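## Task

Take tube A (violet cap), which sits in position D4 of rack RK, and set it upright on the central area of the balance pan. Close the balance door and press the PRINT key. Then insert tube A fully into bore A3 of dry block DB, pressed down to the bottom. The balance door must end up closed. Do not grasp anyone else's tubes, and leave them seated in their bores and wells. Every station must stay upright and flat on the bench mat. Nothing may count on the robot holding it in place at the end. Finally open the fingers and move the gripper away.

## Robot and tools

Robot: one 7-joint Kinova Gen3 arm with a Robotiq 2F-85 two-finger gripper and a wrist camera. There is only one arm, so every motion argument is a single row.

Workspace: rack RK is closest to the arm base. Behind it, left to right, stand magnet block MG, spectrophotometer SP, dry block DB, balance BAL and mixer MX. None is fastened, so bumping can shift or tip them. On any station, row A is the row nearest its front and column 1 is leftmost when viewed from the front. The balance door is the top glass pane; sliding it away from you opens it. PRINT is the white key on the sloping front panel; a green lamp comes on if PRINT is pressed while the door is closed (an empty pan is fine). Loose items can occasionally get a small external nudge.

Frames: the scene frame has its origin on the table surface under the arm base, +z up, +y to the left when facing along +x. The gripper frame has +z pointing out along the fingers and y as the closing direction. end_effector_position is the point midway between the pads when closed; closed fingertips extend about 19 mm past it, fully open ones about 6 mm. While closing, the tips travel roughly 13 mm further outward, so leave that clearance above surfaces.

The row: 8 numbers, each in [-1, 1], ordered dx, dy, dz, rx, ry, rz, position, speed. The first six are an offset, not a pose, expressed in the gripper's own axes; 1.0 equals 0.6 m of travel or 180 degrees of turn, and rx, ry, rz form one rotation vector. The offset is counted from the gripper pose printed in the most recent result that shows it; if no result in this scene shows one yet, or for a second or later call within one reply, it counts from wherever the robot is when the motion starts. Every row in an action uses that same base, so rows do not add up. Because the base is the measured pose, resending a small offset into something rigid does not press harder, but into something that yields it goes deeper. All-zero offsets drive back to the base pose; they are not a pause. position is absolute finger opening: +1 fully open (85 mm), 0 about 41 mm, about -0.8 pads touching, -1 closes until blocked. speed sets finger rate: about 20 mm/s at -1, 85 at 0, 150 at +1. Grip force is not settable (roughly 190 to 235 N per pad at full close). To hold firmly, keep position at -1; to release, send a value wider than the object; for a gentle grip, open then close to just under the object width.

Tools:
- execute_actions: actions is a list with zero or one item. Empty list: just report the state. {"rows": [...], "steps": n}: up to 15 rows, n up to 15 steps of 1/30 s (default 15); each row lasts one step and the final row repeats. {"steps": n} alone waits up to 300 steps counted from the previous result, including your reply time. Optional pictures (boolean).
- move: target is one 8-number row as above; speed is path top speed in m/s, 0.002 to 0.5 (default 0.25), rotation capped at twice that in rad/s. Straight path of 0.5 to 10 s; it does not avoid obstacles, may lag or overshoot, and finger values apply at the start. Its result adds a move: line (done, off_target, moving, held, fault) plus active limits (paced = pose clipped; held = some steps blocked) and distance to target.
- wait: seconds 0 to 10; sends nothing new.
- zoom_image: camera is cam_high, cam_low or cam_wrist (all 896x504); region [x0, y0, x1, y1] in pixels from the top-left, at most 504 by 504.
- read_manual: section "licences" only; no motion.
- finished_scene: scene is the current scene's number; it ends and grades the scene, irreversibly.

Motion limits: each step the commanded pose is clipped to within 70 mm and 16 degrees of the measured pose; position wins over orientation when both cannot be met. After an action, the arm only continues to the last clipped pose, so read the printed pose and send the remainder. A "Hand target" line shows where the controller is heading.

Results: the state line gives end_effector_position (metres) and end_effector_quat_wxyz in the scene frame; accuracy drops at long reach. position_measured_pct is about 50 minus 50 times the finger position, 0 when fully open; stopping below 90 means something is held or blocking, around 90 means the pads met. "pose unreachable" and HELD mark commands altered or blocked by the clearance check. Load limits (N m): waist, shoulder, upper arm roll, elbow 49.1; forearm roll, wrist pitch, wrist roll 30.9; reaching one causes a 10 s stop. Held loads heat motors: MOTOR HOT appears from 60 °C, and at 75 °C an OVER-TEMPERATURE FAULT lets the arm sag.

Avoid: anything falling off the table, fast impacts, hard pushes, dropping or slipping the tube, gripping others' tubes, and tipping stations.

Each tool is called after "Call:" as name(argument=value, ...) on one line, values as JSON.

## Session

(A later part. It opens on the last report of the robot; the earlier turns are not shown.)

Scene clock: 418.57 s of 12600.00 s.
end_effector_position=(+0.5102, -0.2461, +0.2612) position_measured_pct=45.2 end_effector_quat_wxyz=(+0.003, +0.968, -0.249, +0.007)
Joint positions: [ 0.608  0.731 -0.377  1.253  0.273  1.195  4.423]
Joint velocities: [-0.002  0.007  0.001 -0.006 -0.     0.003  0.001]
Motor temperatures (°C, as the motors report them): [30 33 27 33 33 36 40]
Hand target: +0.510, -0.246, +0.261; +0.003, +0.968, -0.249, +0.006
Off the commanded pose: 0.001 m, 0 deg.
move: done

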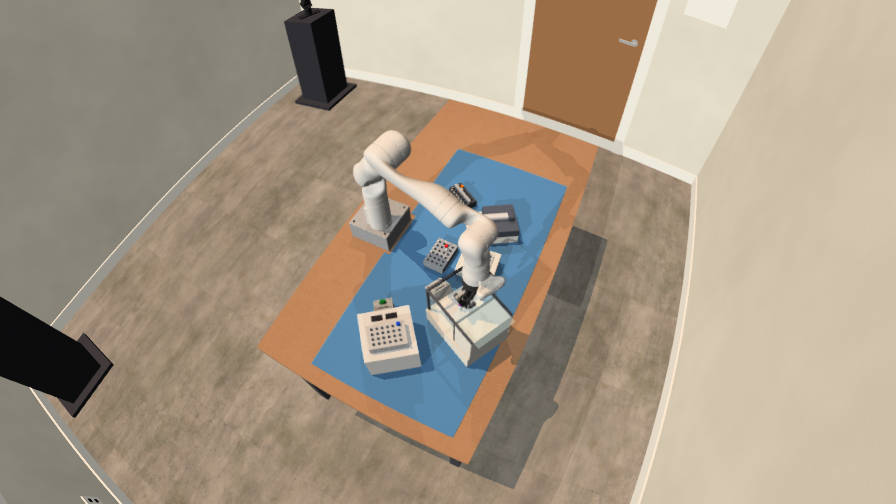

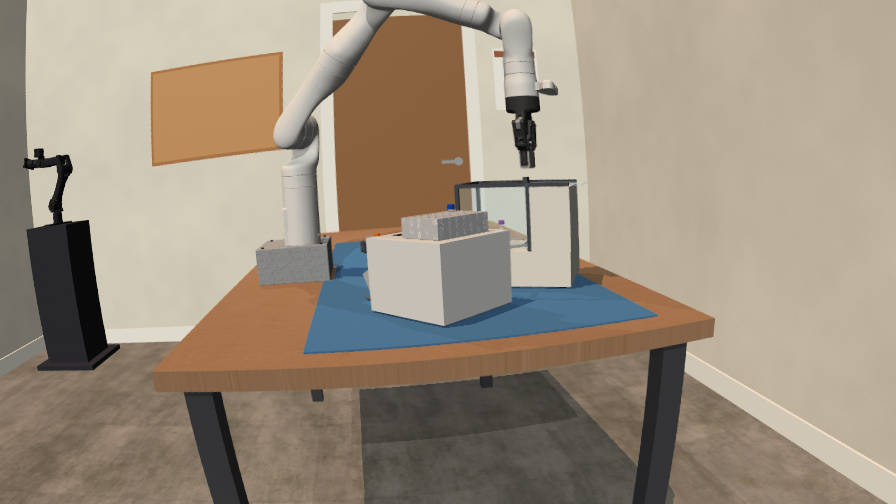

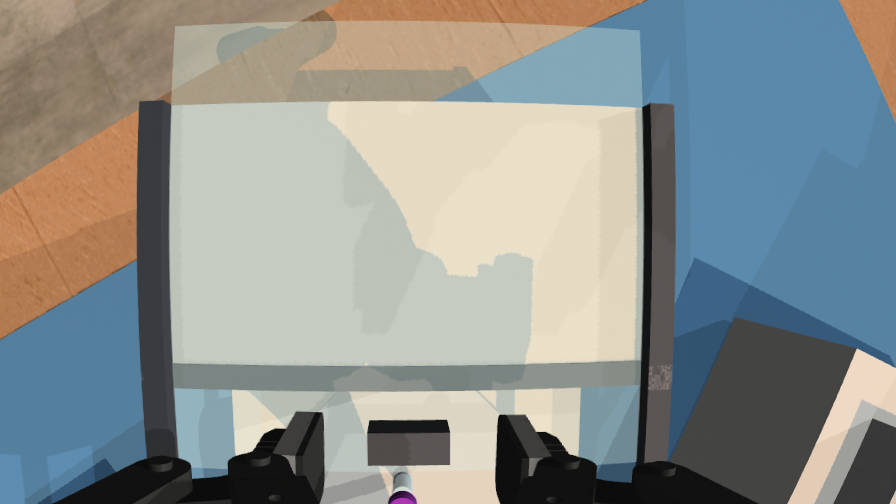

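Call:
execute_actions(actions=[])

Scene clock: 434.47 s of 12600.00 s.
end_effector_position=(+0.5103, -0.2460, +0.2609) position_measured_pct=45.2 end_effector_quat_wxyz=(+0.003, +0.968, -0.249, +0.006)
Joint positions: [ 0.608  0.732 -0.377  1.253  0.273  1.195  4.423]
Joint velocities: [-0.     0.     0.     0.     0.001  0.001 -0.   ]
Motor temperatures (°C, as the motors report them): [30 34 27 34 33 36 40]
Hand target: +0.510, -0.246, +0.261; +0.003, +0.968, -0.249, +0.006
Off the commanded pose: 0.000 m, 0 deg.
Steps of this call (steps 1 to 477: nothing new was sent). Readings (end_effector_position | what the end effector reports):
1: (+0.5102, -0.2461, +0.2612) | position_measured_pct=45.2
2: (+0.5102, -0.2461, +0.2611) | position_measured_pct=45.2
4: (+0.5103, -0.2461, +0.2610) | position_measured_pct=45.2
8: (+0.5103, -0.2460, +0.2609) | position_measured_pct=45.2
477: the state above

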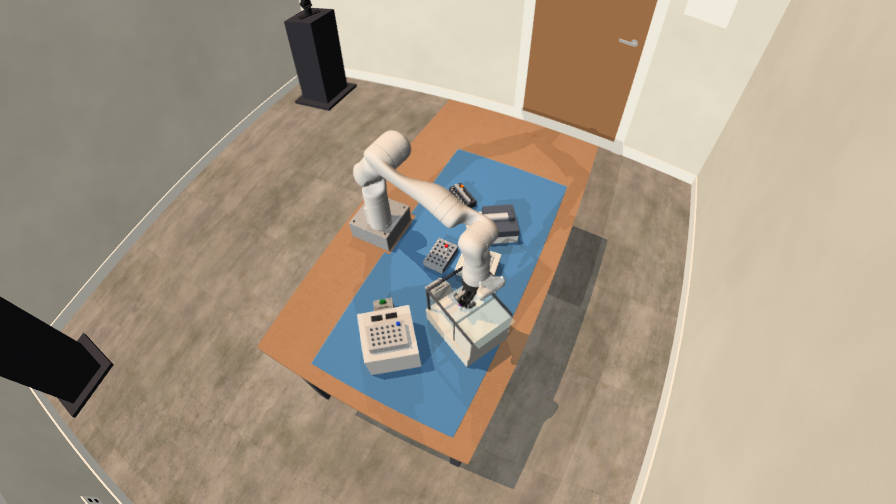

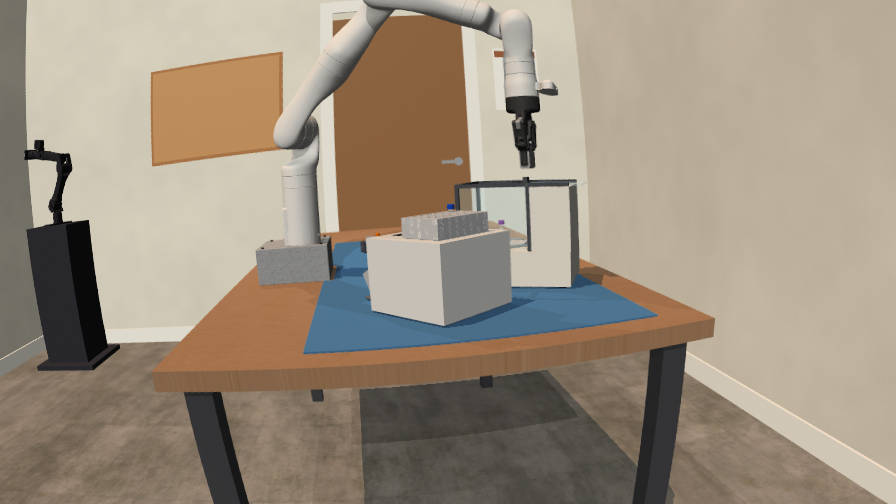

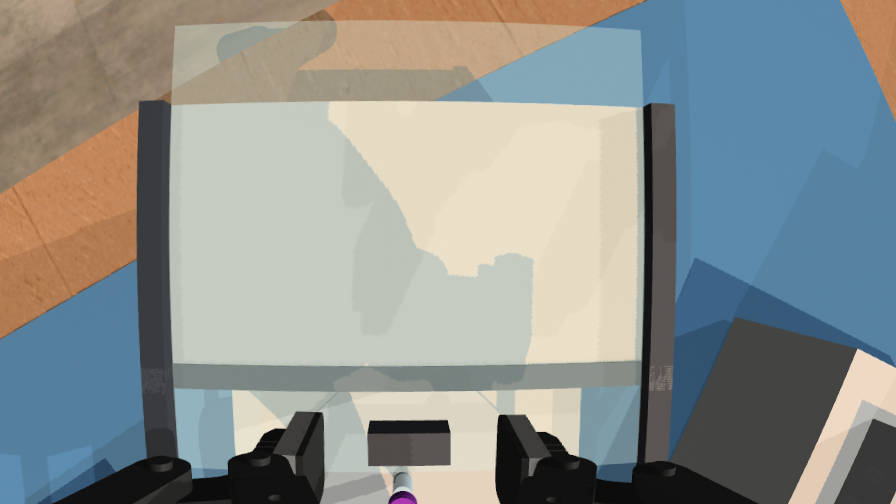

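Call:
move(target=[-0.004, 0, 0.0465, 0, 0.004, 0, 0.1, 0], speed=0.05)

Call:
execute_actions(actions=[{"rows":[[0,0,0,0,0,0,-0.38,0]],"steps":15}])

Scene clock: 442.37 s of 12600.00 s.
end_effector_position=(+0.5085, -0.2452, +0.2331) position_measured_pct=45.2 end_effector_quat_wxyz=(+0.004, +0.968, -0.249, +0.012)
Joint positions: [ 0.61   0.748 -0.371  1.319  0.288  1.103  4.407]
Joint velocities: [ 0.     0.     0.001  0.003  0.001 -0.005  0.   ]
Motor temperatures (°C, as the motors report them): [30 34 27 34 33 36 40]
Hand target: +0.509, -0.245, +0.233; +0.004, +0.968, -0.249, +0.012
Off the commanded pose: 0.000 m, 0 deg.
move: done

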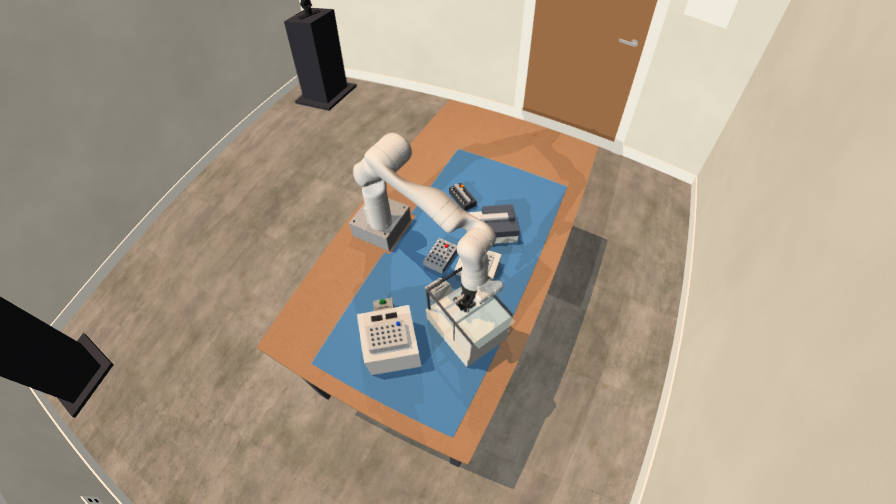

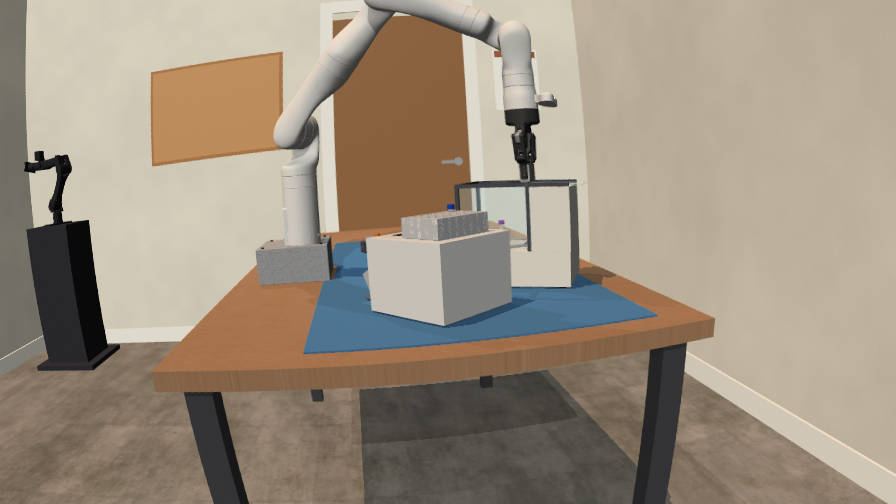

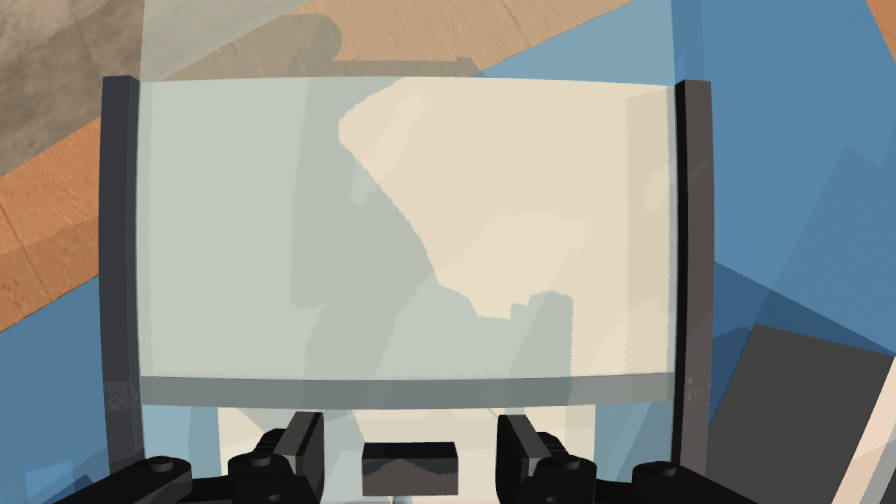

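Scene clock: 442.87 s of 12600.00 s.
end_effector_position=(+0.5086, -0.2451, +0.2332) position_measured_pct=67.5 end_effector_quat_wxyz=(+0.004, +0.968, -0.249, +0.013)
Joint positions: [ 0.61   0.748 -0.371  1.319  0.288  1.103  4.407]
Joint velocities: [-0.     0.     0.001 -0.     0.    -0.001  0.   ]
Motor temperatures (°C, as the motors report them): [30 34 27 34 33 36 40]
Hand target: +0.509, -0.245, +0.233; +0.004, +0.968, -0.249, +0.012
Off the commanded pose: 0.000 m, 0 deg.
Steps of this call (steps 1 to 15: all 15 steps of this action). Readings (end_effector_position | what the end effector reports):
1: (+0.5085, -0.2452, +0.2330) | position_measured_pct=45.2
2: (+0.5085, -0.2452, +0.2330) | position_measured_pct=45.6
4: (+0.5085, -0.2452, +0.2331) | position_measured_pct=49.6
8: (+0.5085, -0.2452, +0.2331) | position_measured_pct=60.7
15: the state above

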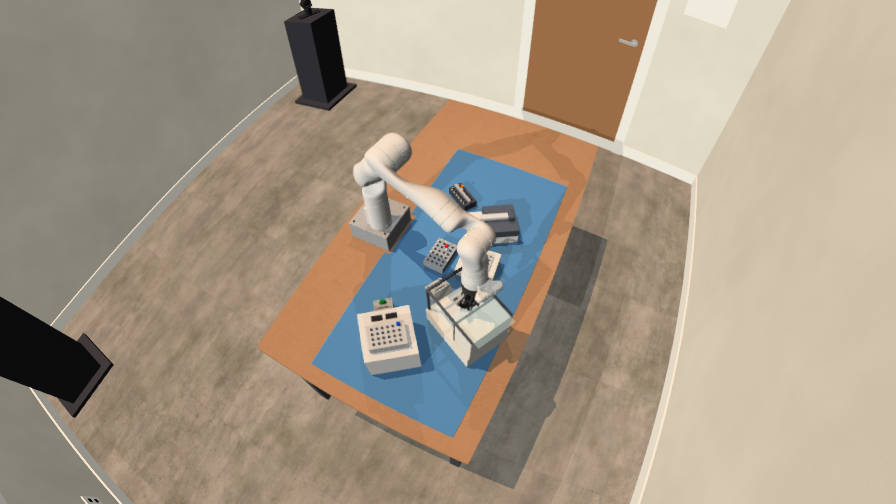

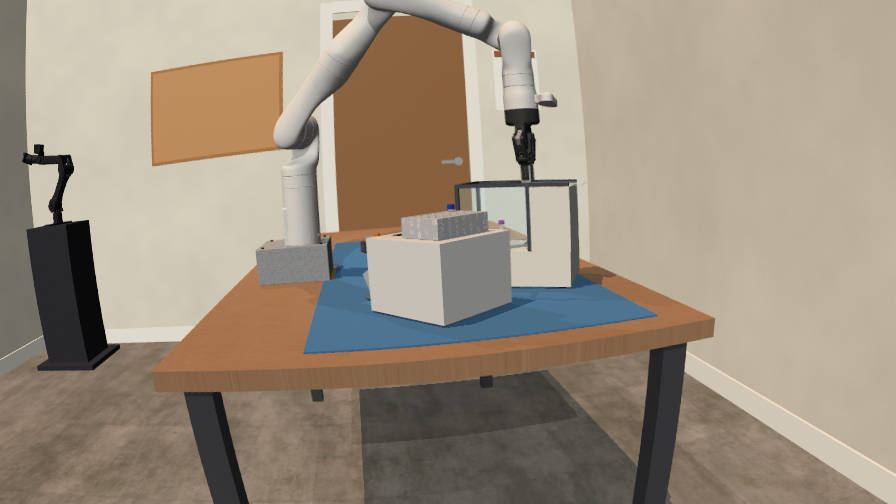

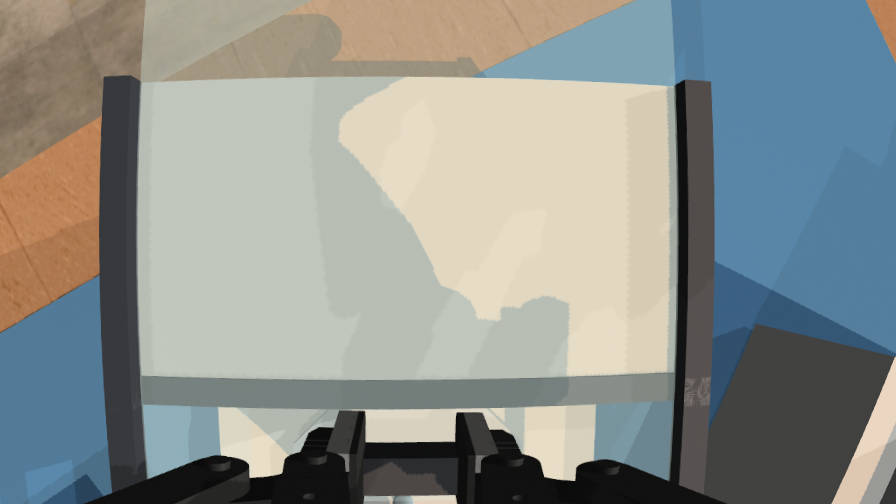

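Call:
move(target=[-0.185, 0, 0, 0, 0, 0, -0.38, 0], speed=0.05)

Scene clock: 448.97 s of 12600.00 s.
end_effector_position=(+0.4124, -0.1949, +0.2324) position_measured_pct=67.5 end_effector_quat_wxyz=(+0.006, +0.968, -0.250, +0.016)
Joint positions: [ 0.661  0.532 -0.399  1.743  0.271  0.89   4.345]
Joint velocities: [ 0.002 -0.003 -0.003  0.005  0.    -0.001 -0.003]
Motor temperatures (°C, as the motors report them): [30 34 27 34 33 36 40]
Hand target: +0.411, -0.192, +0.230; +0.004, +0.968, -0.249, +0.012
Off the commanded pose: 0.004 m, 0 deg.
move: off_target

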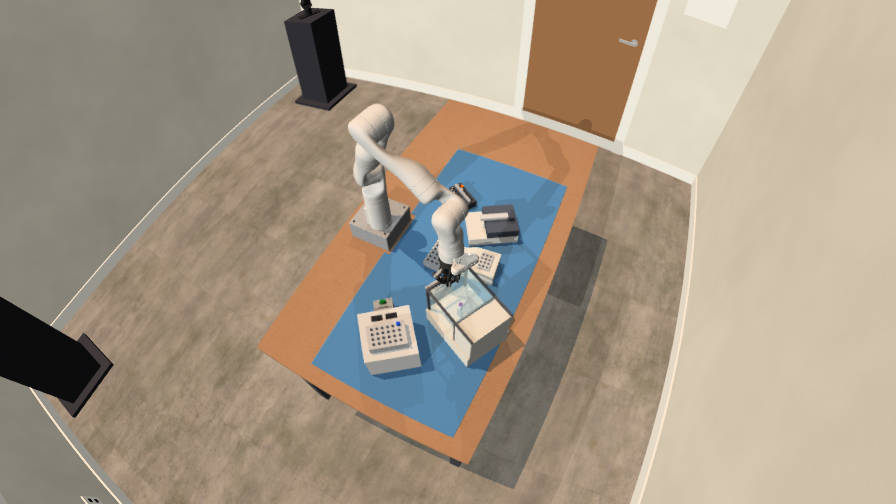

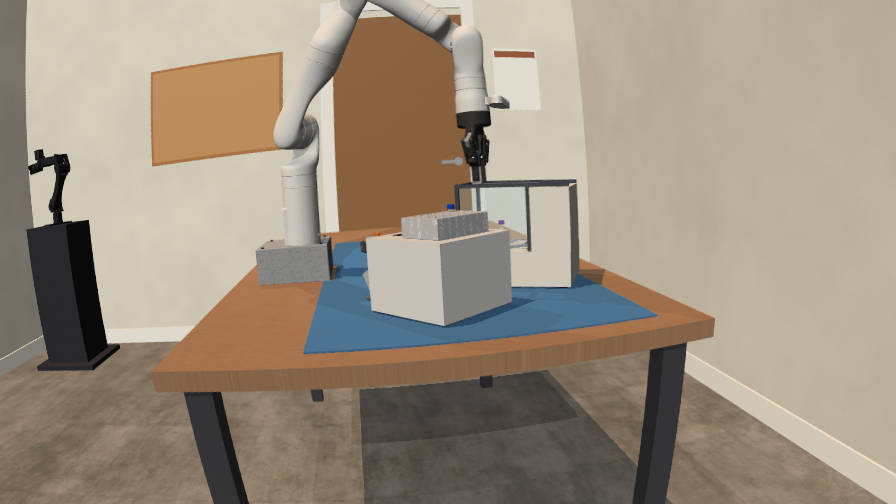

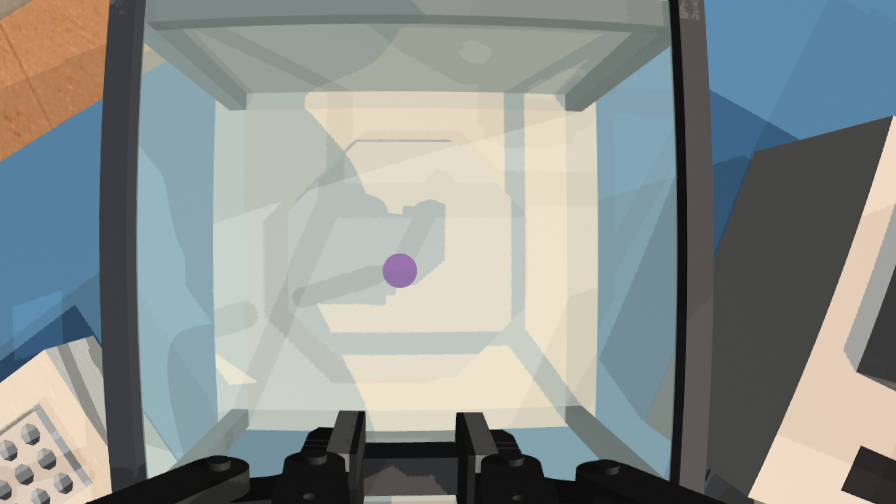

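Call:
move(target=[-0.015, 0, -0.001, 0, 0, 0, -0.38, 0], speed=0.02)

Scene clock: 453.47 s of 12600.00 s.
end_effector_position=(+0.4061, -0.1920, +0.2328) position_measured_pct=67.5 end_effector_quat_wxyz=(+0.007, +0.968, -0.250, +0.018)
Joint positions: [ 0.666  0.516 -0.402  1.771  0.27   0.874  4.342]
Joint velocities: [ 0.001 -0.002 -0.001  0.002 -0.001 -0.006 -0.   ]
Motor temperatures (°C, as the motors report them): [30 34 27 34 33 36 40]
Hand target: +0.405, -0.191, +0.233; +0.006, +0.968, -0.250, +0.016
Off the commanded pose: 0.002 m, 0 deg.
move: done

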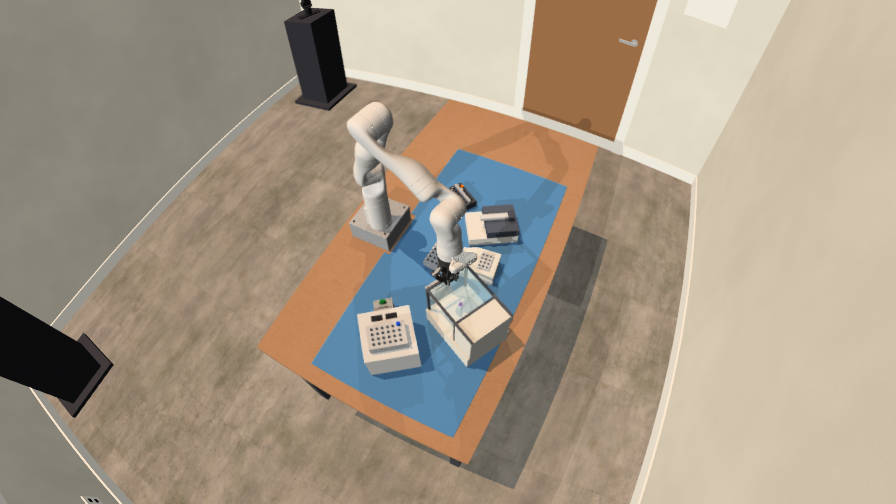

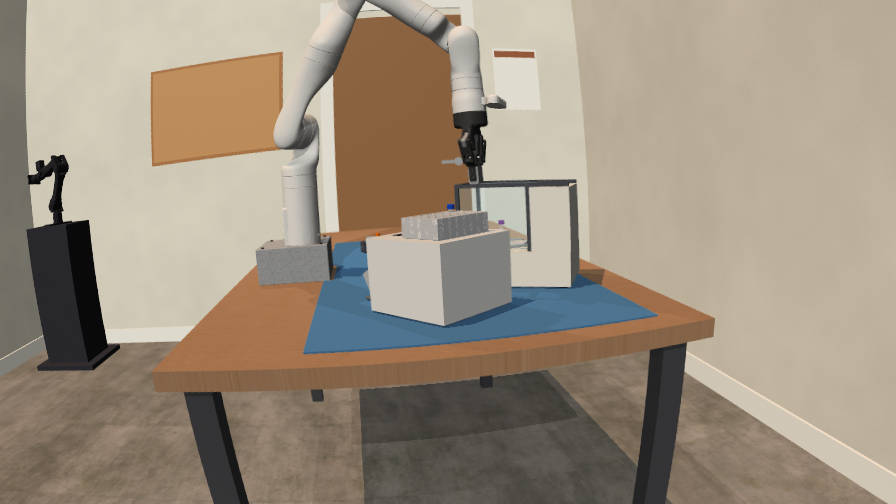

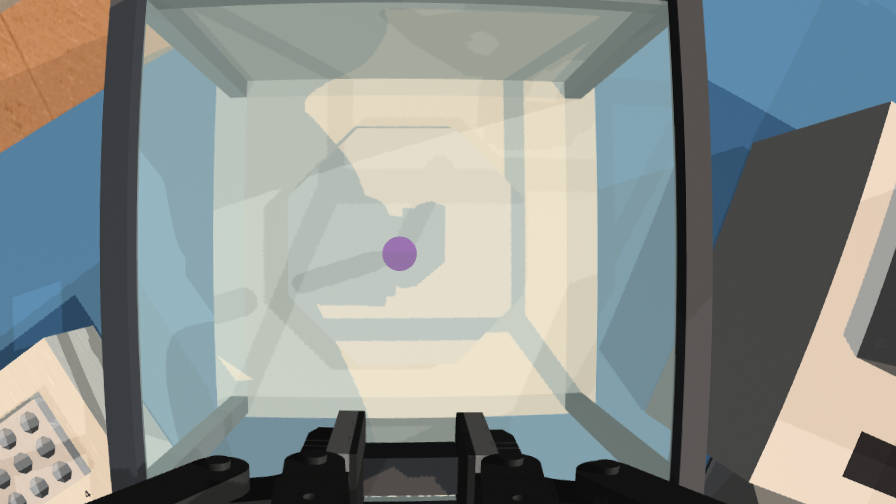

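Call:
move(target=[-0.009, 0, -0.001, 0, 0, 0, -0.38, 0], speed=0.015)

Scene clock: 458.27 s of 12600.00 s.
end_effector_position=(+0.4056, -0.1918, +0.2329) position_measured_pct=67.5 end_effector_quat_wxyz=(+0.007, +0.968, -0.251, +0.023)
Joint positions: [ 0.668  0.509 -0.402  1.783  0.27   0.858  4.34 ]
Joint velocities: [ 0.001 -0.001 -0.001  0.003 -0.    -0.002  0.002]
Motor temperatures (°C, as the motors report them): [30 34 27 34 33 36 40]
Hand target: +0.401, -0.189, +0.233; +0.007, +0.968, -0.250, +0.018
Off the commanded pose: 0.005 m, 1 deg.
move: off_target

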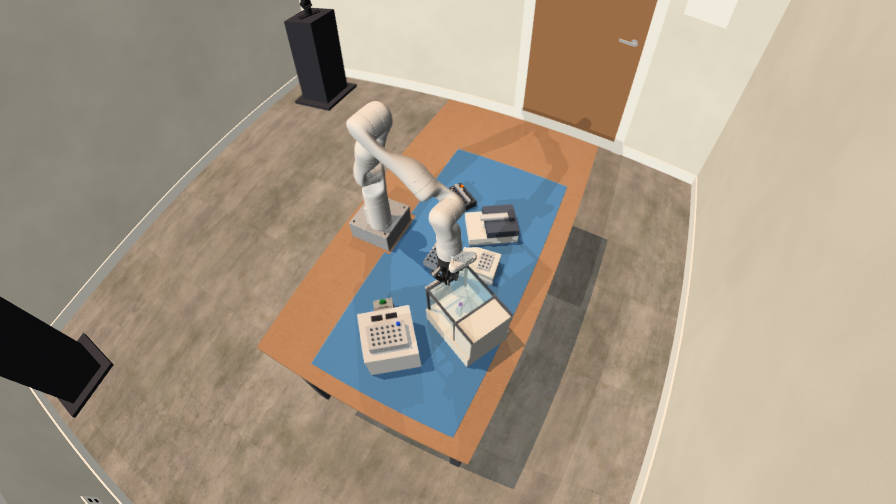

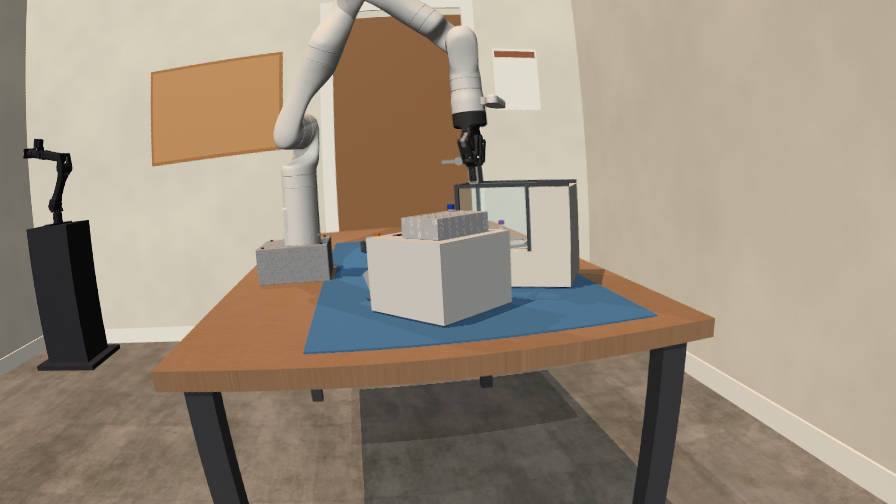

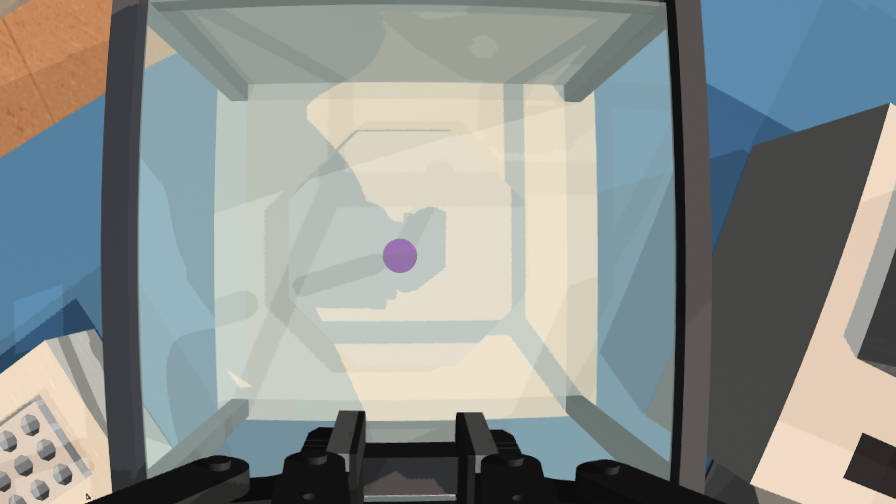

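Call:
move(target=[0, 0, 0, 0, 0.006, 0, 0.1, 0.3], speed=0.05)

Call:
move(target=[0, 0, -0.07, 0, 0, 0, 0.1, 0], speed=0.1)

Call:
move(target=[-0.16, 0, 0, 0, 0, 0, -1, 0.5], speed=0.15)

Scene clock: 466.47 s of 12600.00 s.
end_effector_position=(+0.4056, -0.1918, +0.2328) position_measured_pct=45.2 end_effector_quat_wxyz=(+0.009, +0.968, -0.251, +0.032)
Joint positions: [ 0.668  0.498 -0.401  1.803  0.276  0.83   4.333]
Joint velocities: [-0.    -0.003  0.     0.002  0.    -0.004 -0.001]
Motor temperatures (°C, as the motors report them): [30 34 27 34 33 36 40]
Hand target: +0.406, -0.192, +0.233; +0.009, +0.968, -0.251, +0.032
Off the commanded pose: 0.000 m, 0 deg.
move: done

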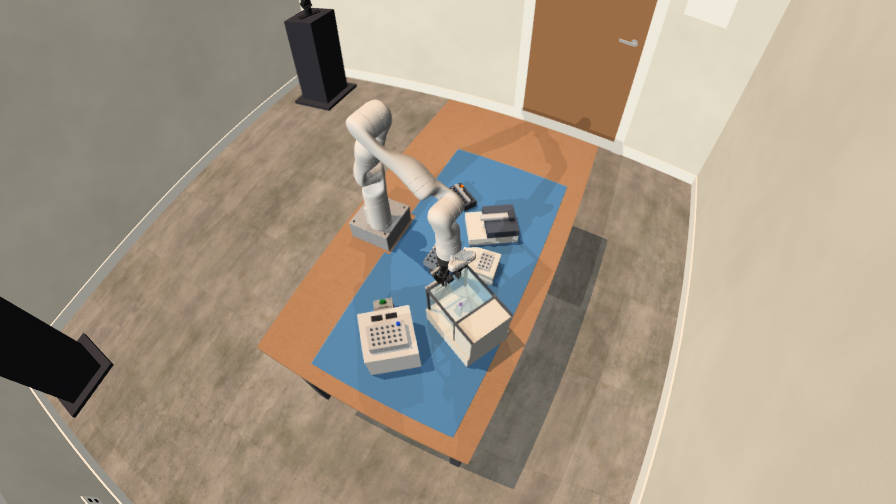

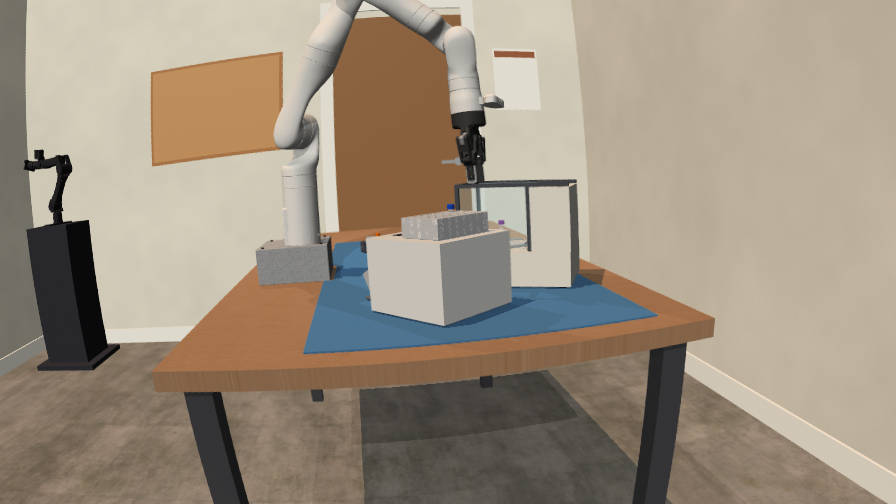

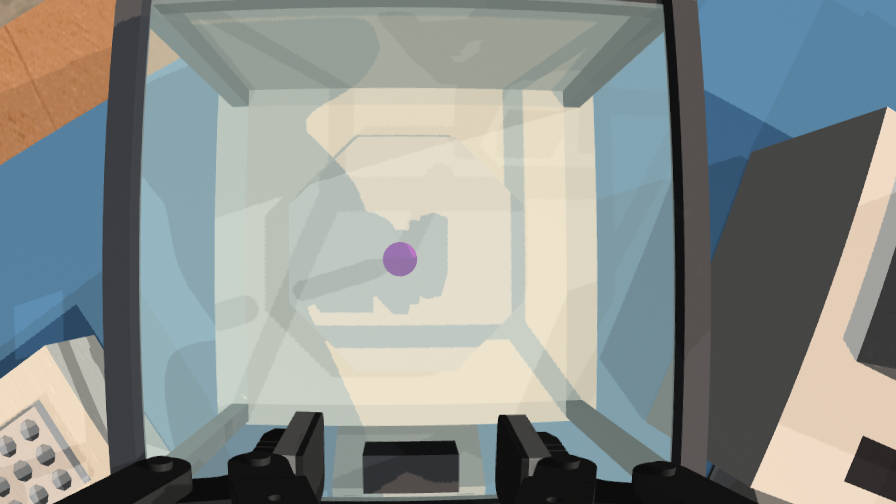

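Scene clock: 467.30 s of 12600.00 s.
end_effector_position=(+0.4031, -0.1902, +0.2745) position_measured_pct=45.2 end_effector_quat_wxyz=(+0.009, +0.968, -0.251, +0.032)
Joint positions: [ 0.688  0.432 -0.423  1.75   0.234  0.944  4.37 ]
Joint velocities: [ 0.001 -0.004 -0.001 -0.    -0.003  0.003  0.001]
Motor temperatures (°C, as the motors report them): [30 34 27 34 33 36 40]
Hand target: +0.403, -0.190, +0.275; +0.009, +0.968, -0.251, +0.032
Off the commanded pose: 0.000 m, 0 deg.
move: done

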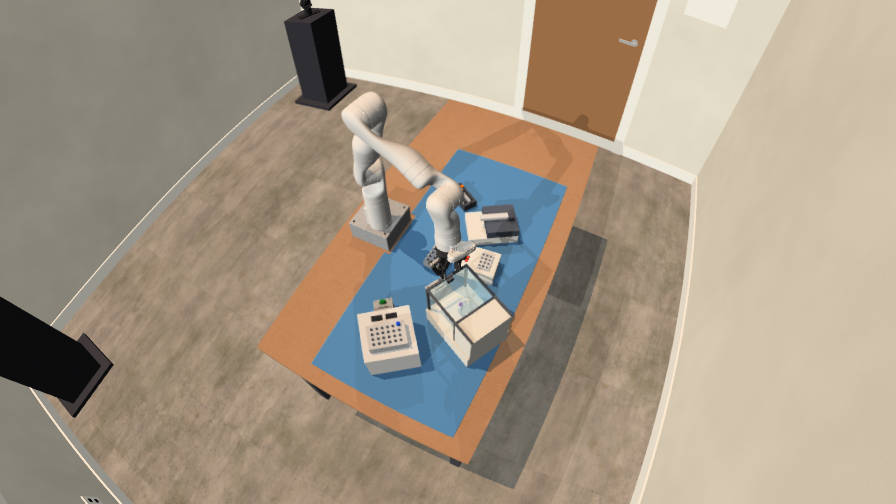

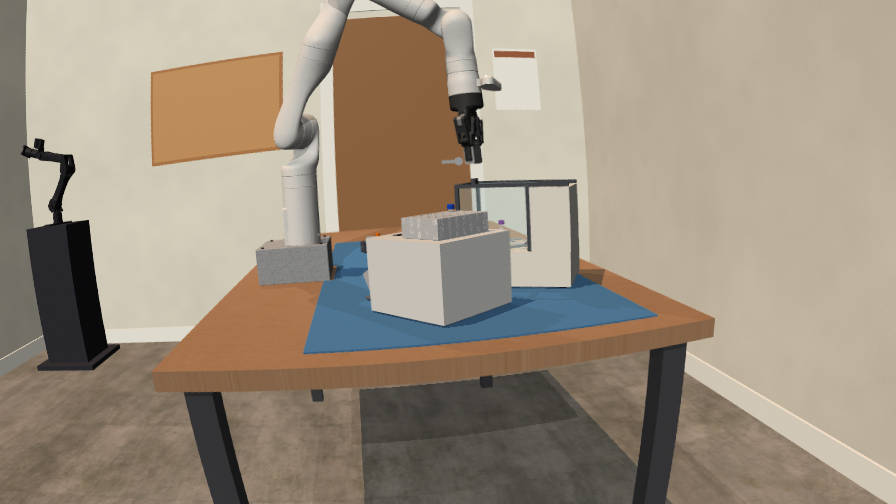

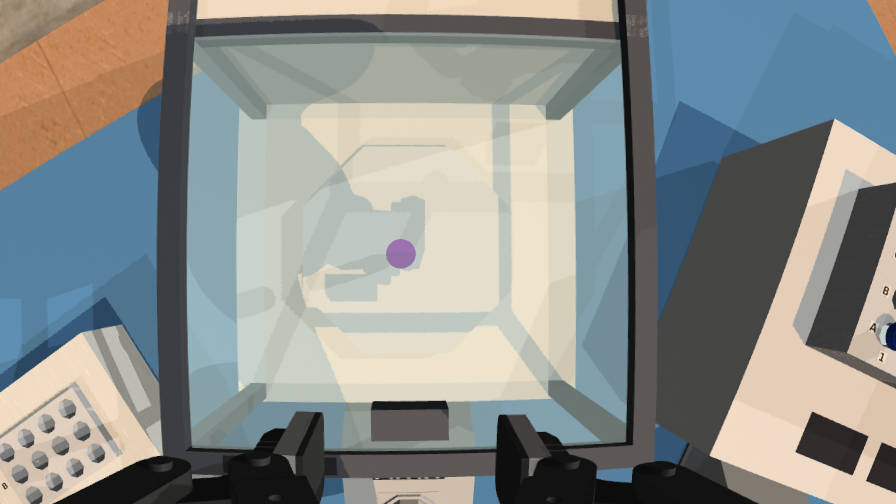

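Scene clock: 468.37 s of 12600.00 s.
end_effector_position=(+0.3192, -0.1439, +0.2675) position_measured_pct=91.7 end_effector_quat_wxyz=(+0.009, +0.968, -0.251, +0.031)
Joint positions: [ 0.731  0.249 -0.46   2.051  0.174  0.813  4.369]
Joint velocities: [ 0.003 -0.011 -0.001  0.006 -0.003 -0.003  0.001]
Motor temperatures (°C, as the motors report them): [30 34 27 34 33 36 40]
Hand target: +0.319, -0.144, +0.268; +0.009, +0.968, -0.251, +0.032
Off the commanded pose: 0.001 m, 0 deg.
move: done

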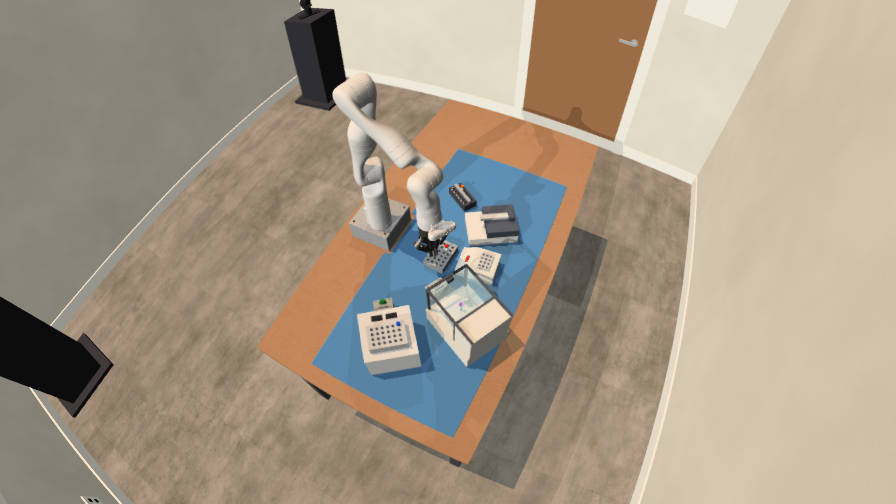

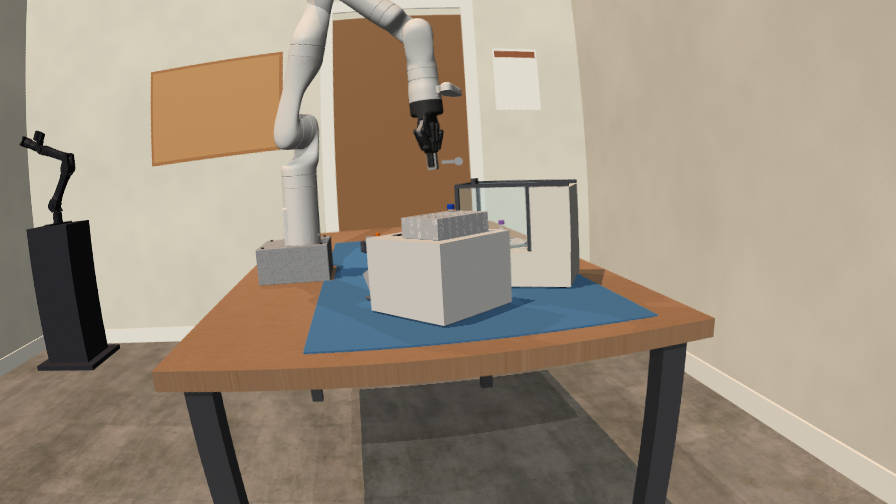

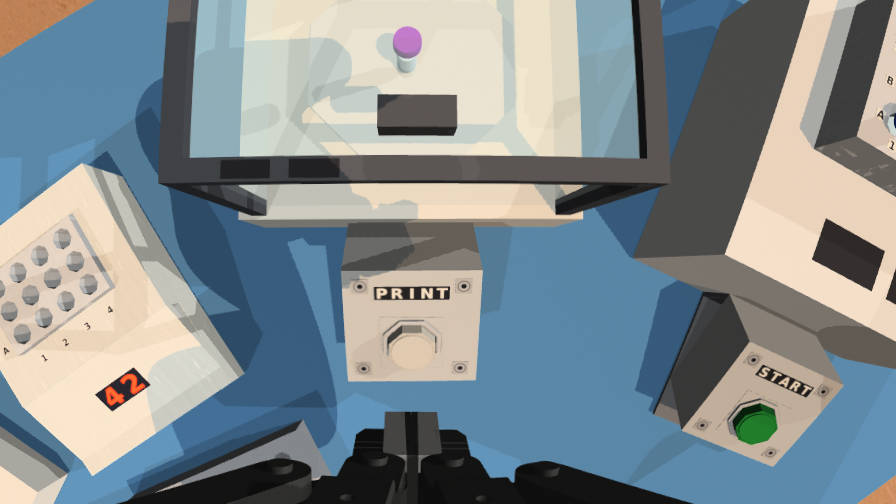

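Call:
move(target=[-0.006, 0, 0.2, 0, 0, 0, -1, 0], speed=0.15)

Scene clock: 478.63 s of 12600.00 s.
end_effector_position=(+0.3230, -0.1468, +0.1480) position_measured_pct=91.7 end_effector_quat_wxyz=(+0.009, +0.967, -0.251, +0.032)
Joint positions: [ 0.589  0.515 -0.314  2.197  0.422  0.421  4.133]
Joint velocities: [-0.008  0.006 -0.    -0.001  0.004 -0.003 -0.005]
Motor temperatures (°C, as the motors report them): [30 34 27 34 33 36 40]
Hand target: +0.323, -0.146, +0.148; +0.009, +0.968, -0.251, +0.031
Off the commanded pose: 0.001 m, 0 deg.
move: done

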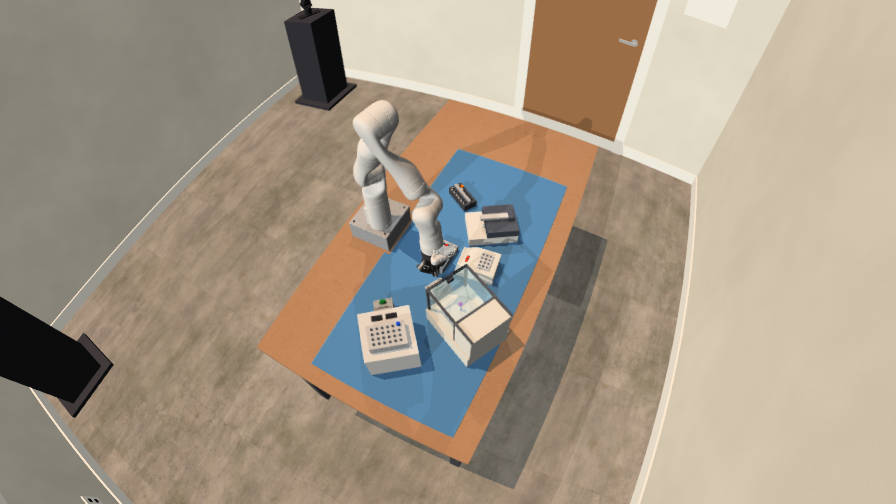

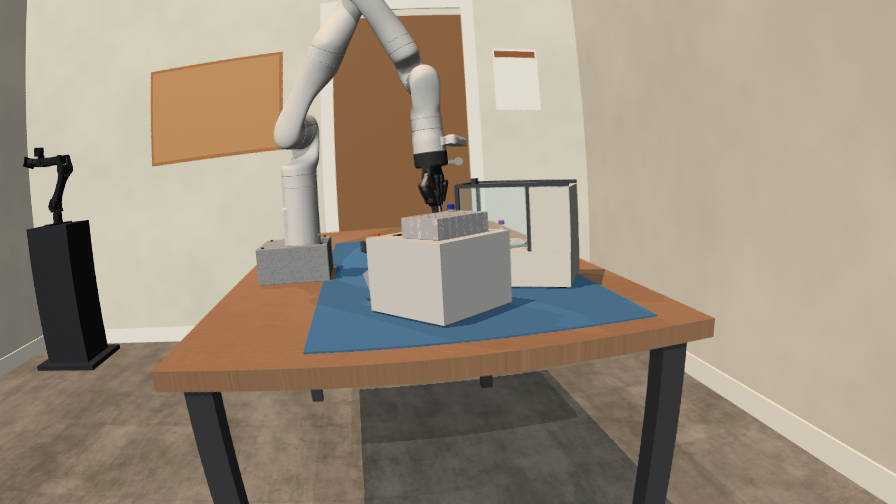

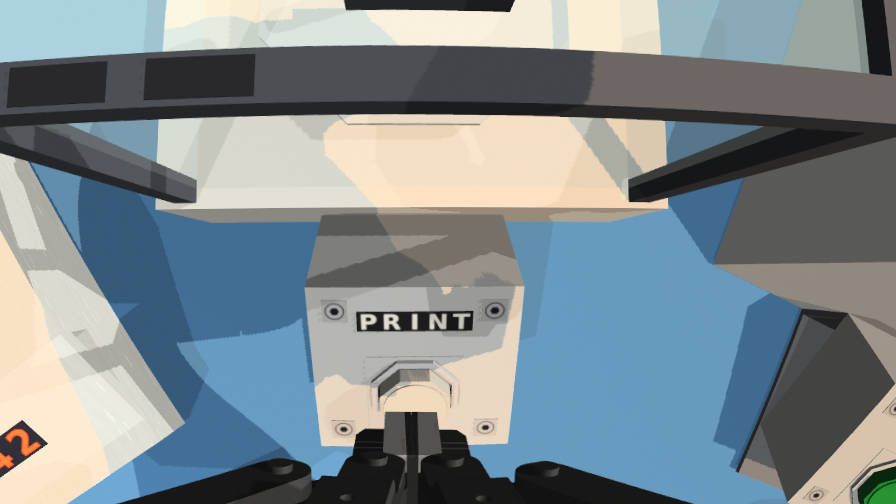

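Call:
move(target=[-0.027, 0.003, 0.085, 0, 0.067, 0, -1, 0], speed=0.08)

Scene clock: 499.57 s of 12600.00 s.
end_effector_position=(+0.3112, -0.1431, +0.0964) position_measured_pct=91.7 end_effector_quat_wxyz=(+0.036, +0.958, -0.250, +0.134)
Joint positions: [ 0.07   0.681  0.333  2.492  0.498 -0.313  4.002]
Joint velocities: [-0.016  0.008  0.003  0.005 -0.008 -0.008  0.005]
Motor temperatures (°C, as the motors report them): [30 34 27 33 33 36 40]
Hand target: +0.311, -0.143, +0.096; +0.036, +0.959, -0.249, +0.133
Off the commanded pose: 0.001 m, 0 deg.
move: done

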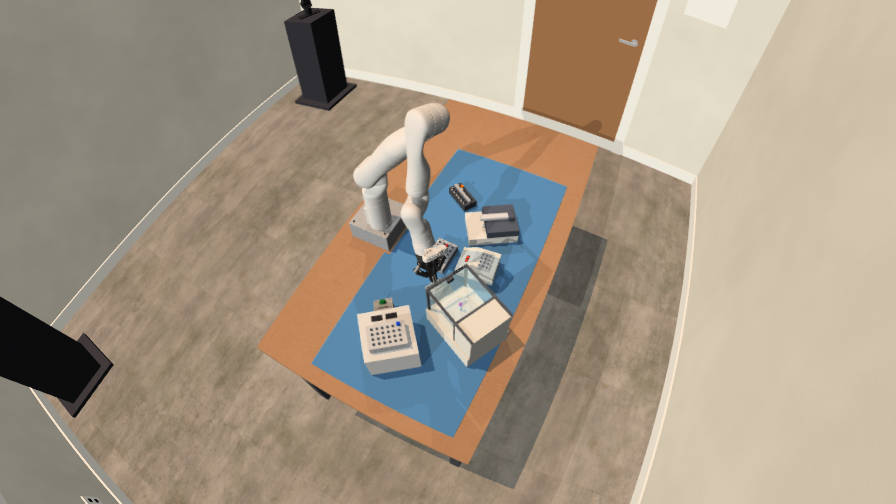

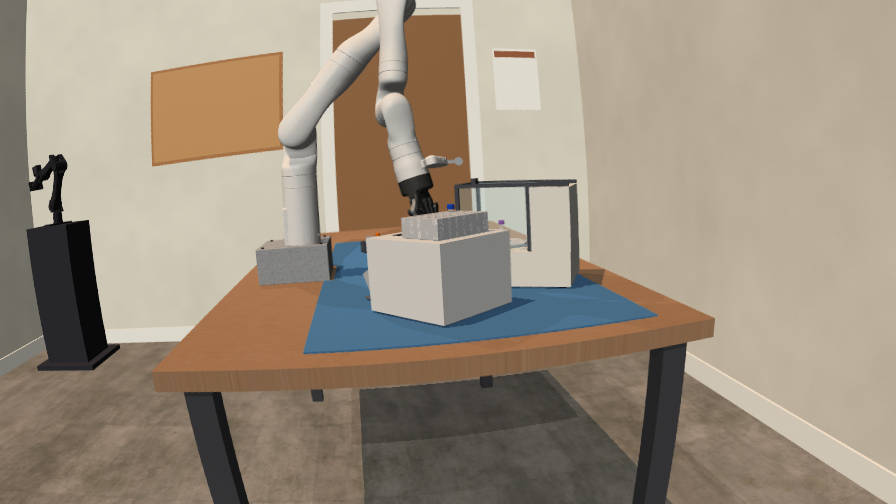

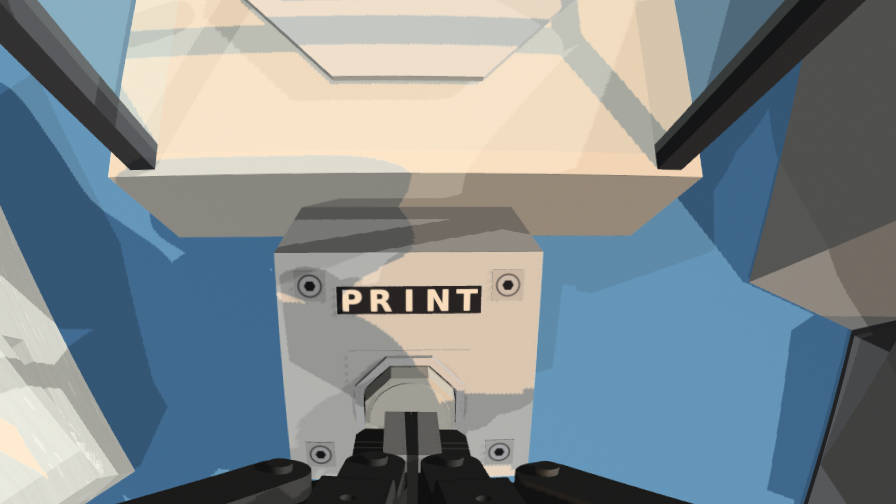

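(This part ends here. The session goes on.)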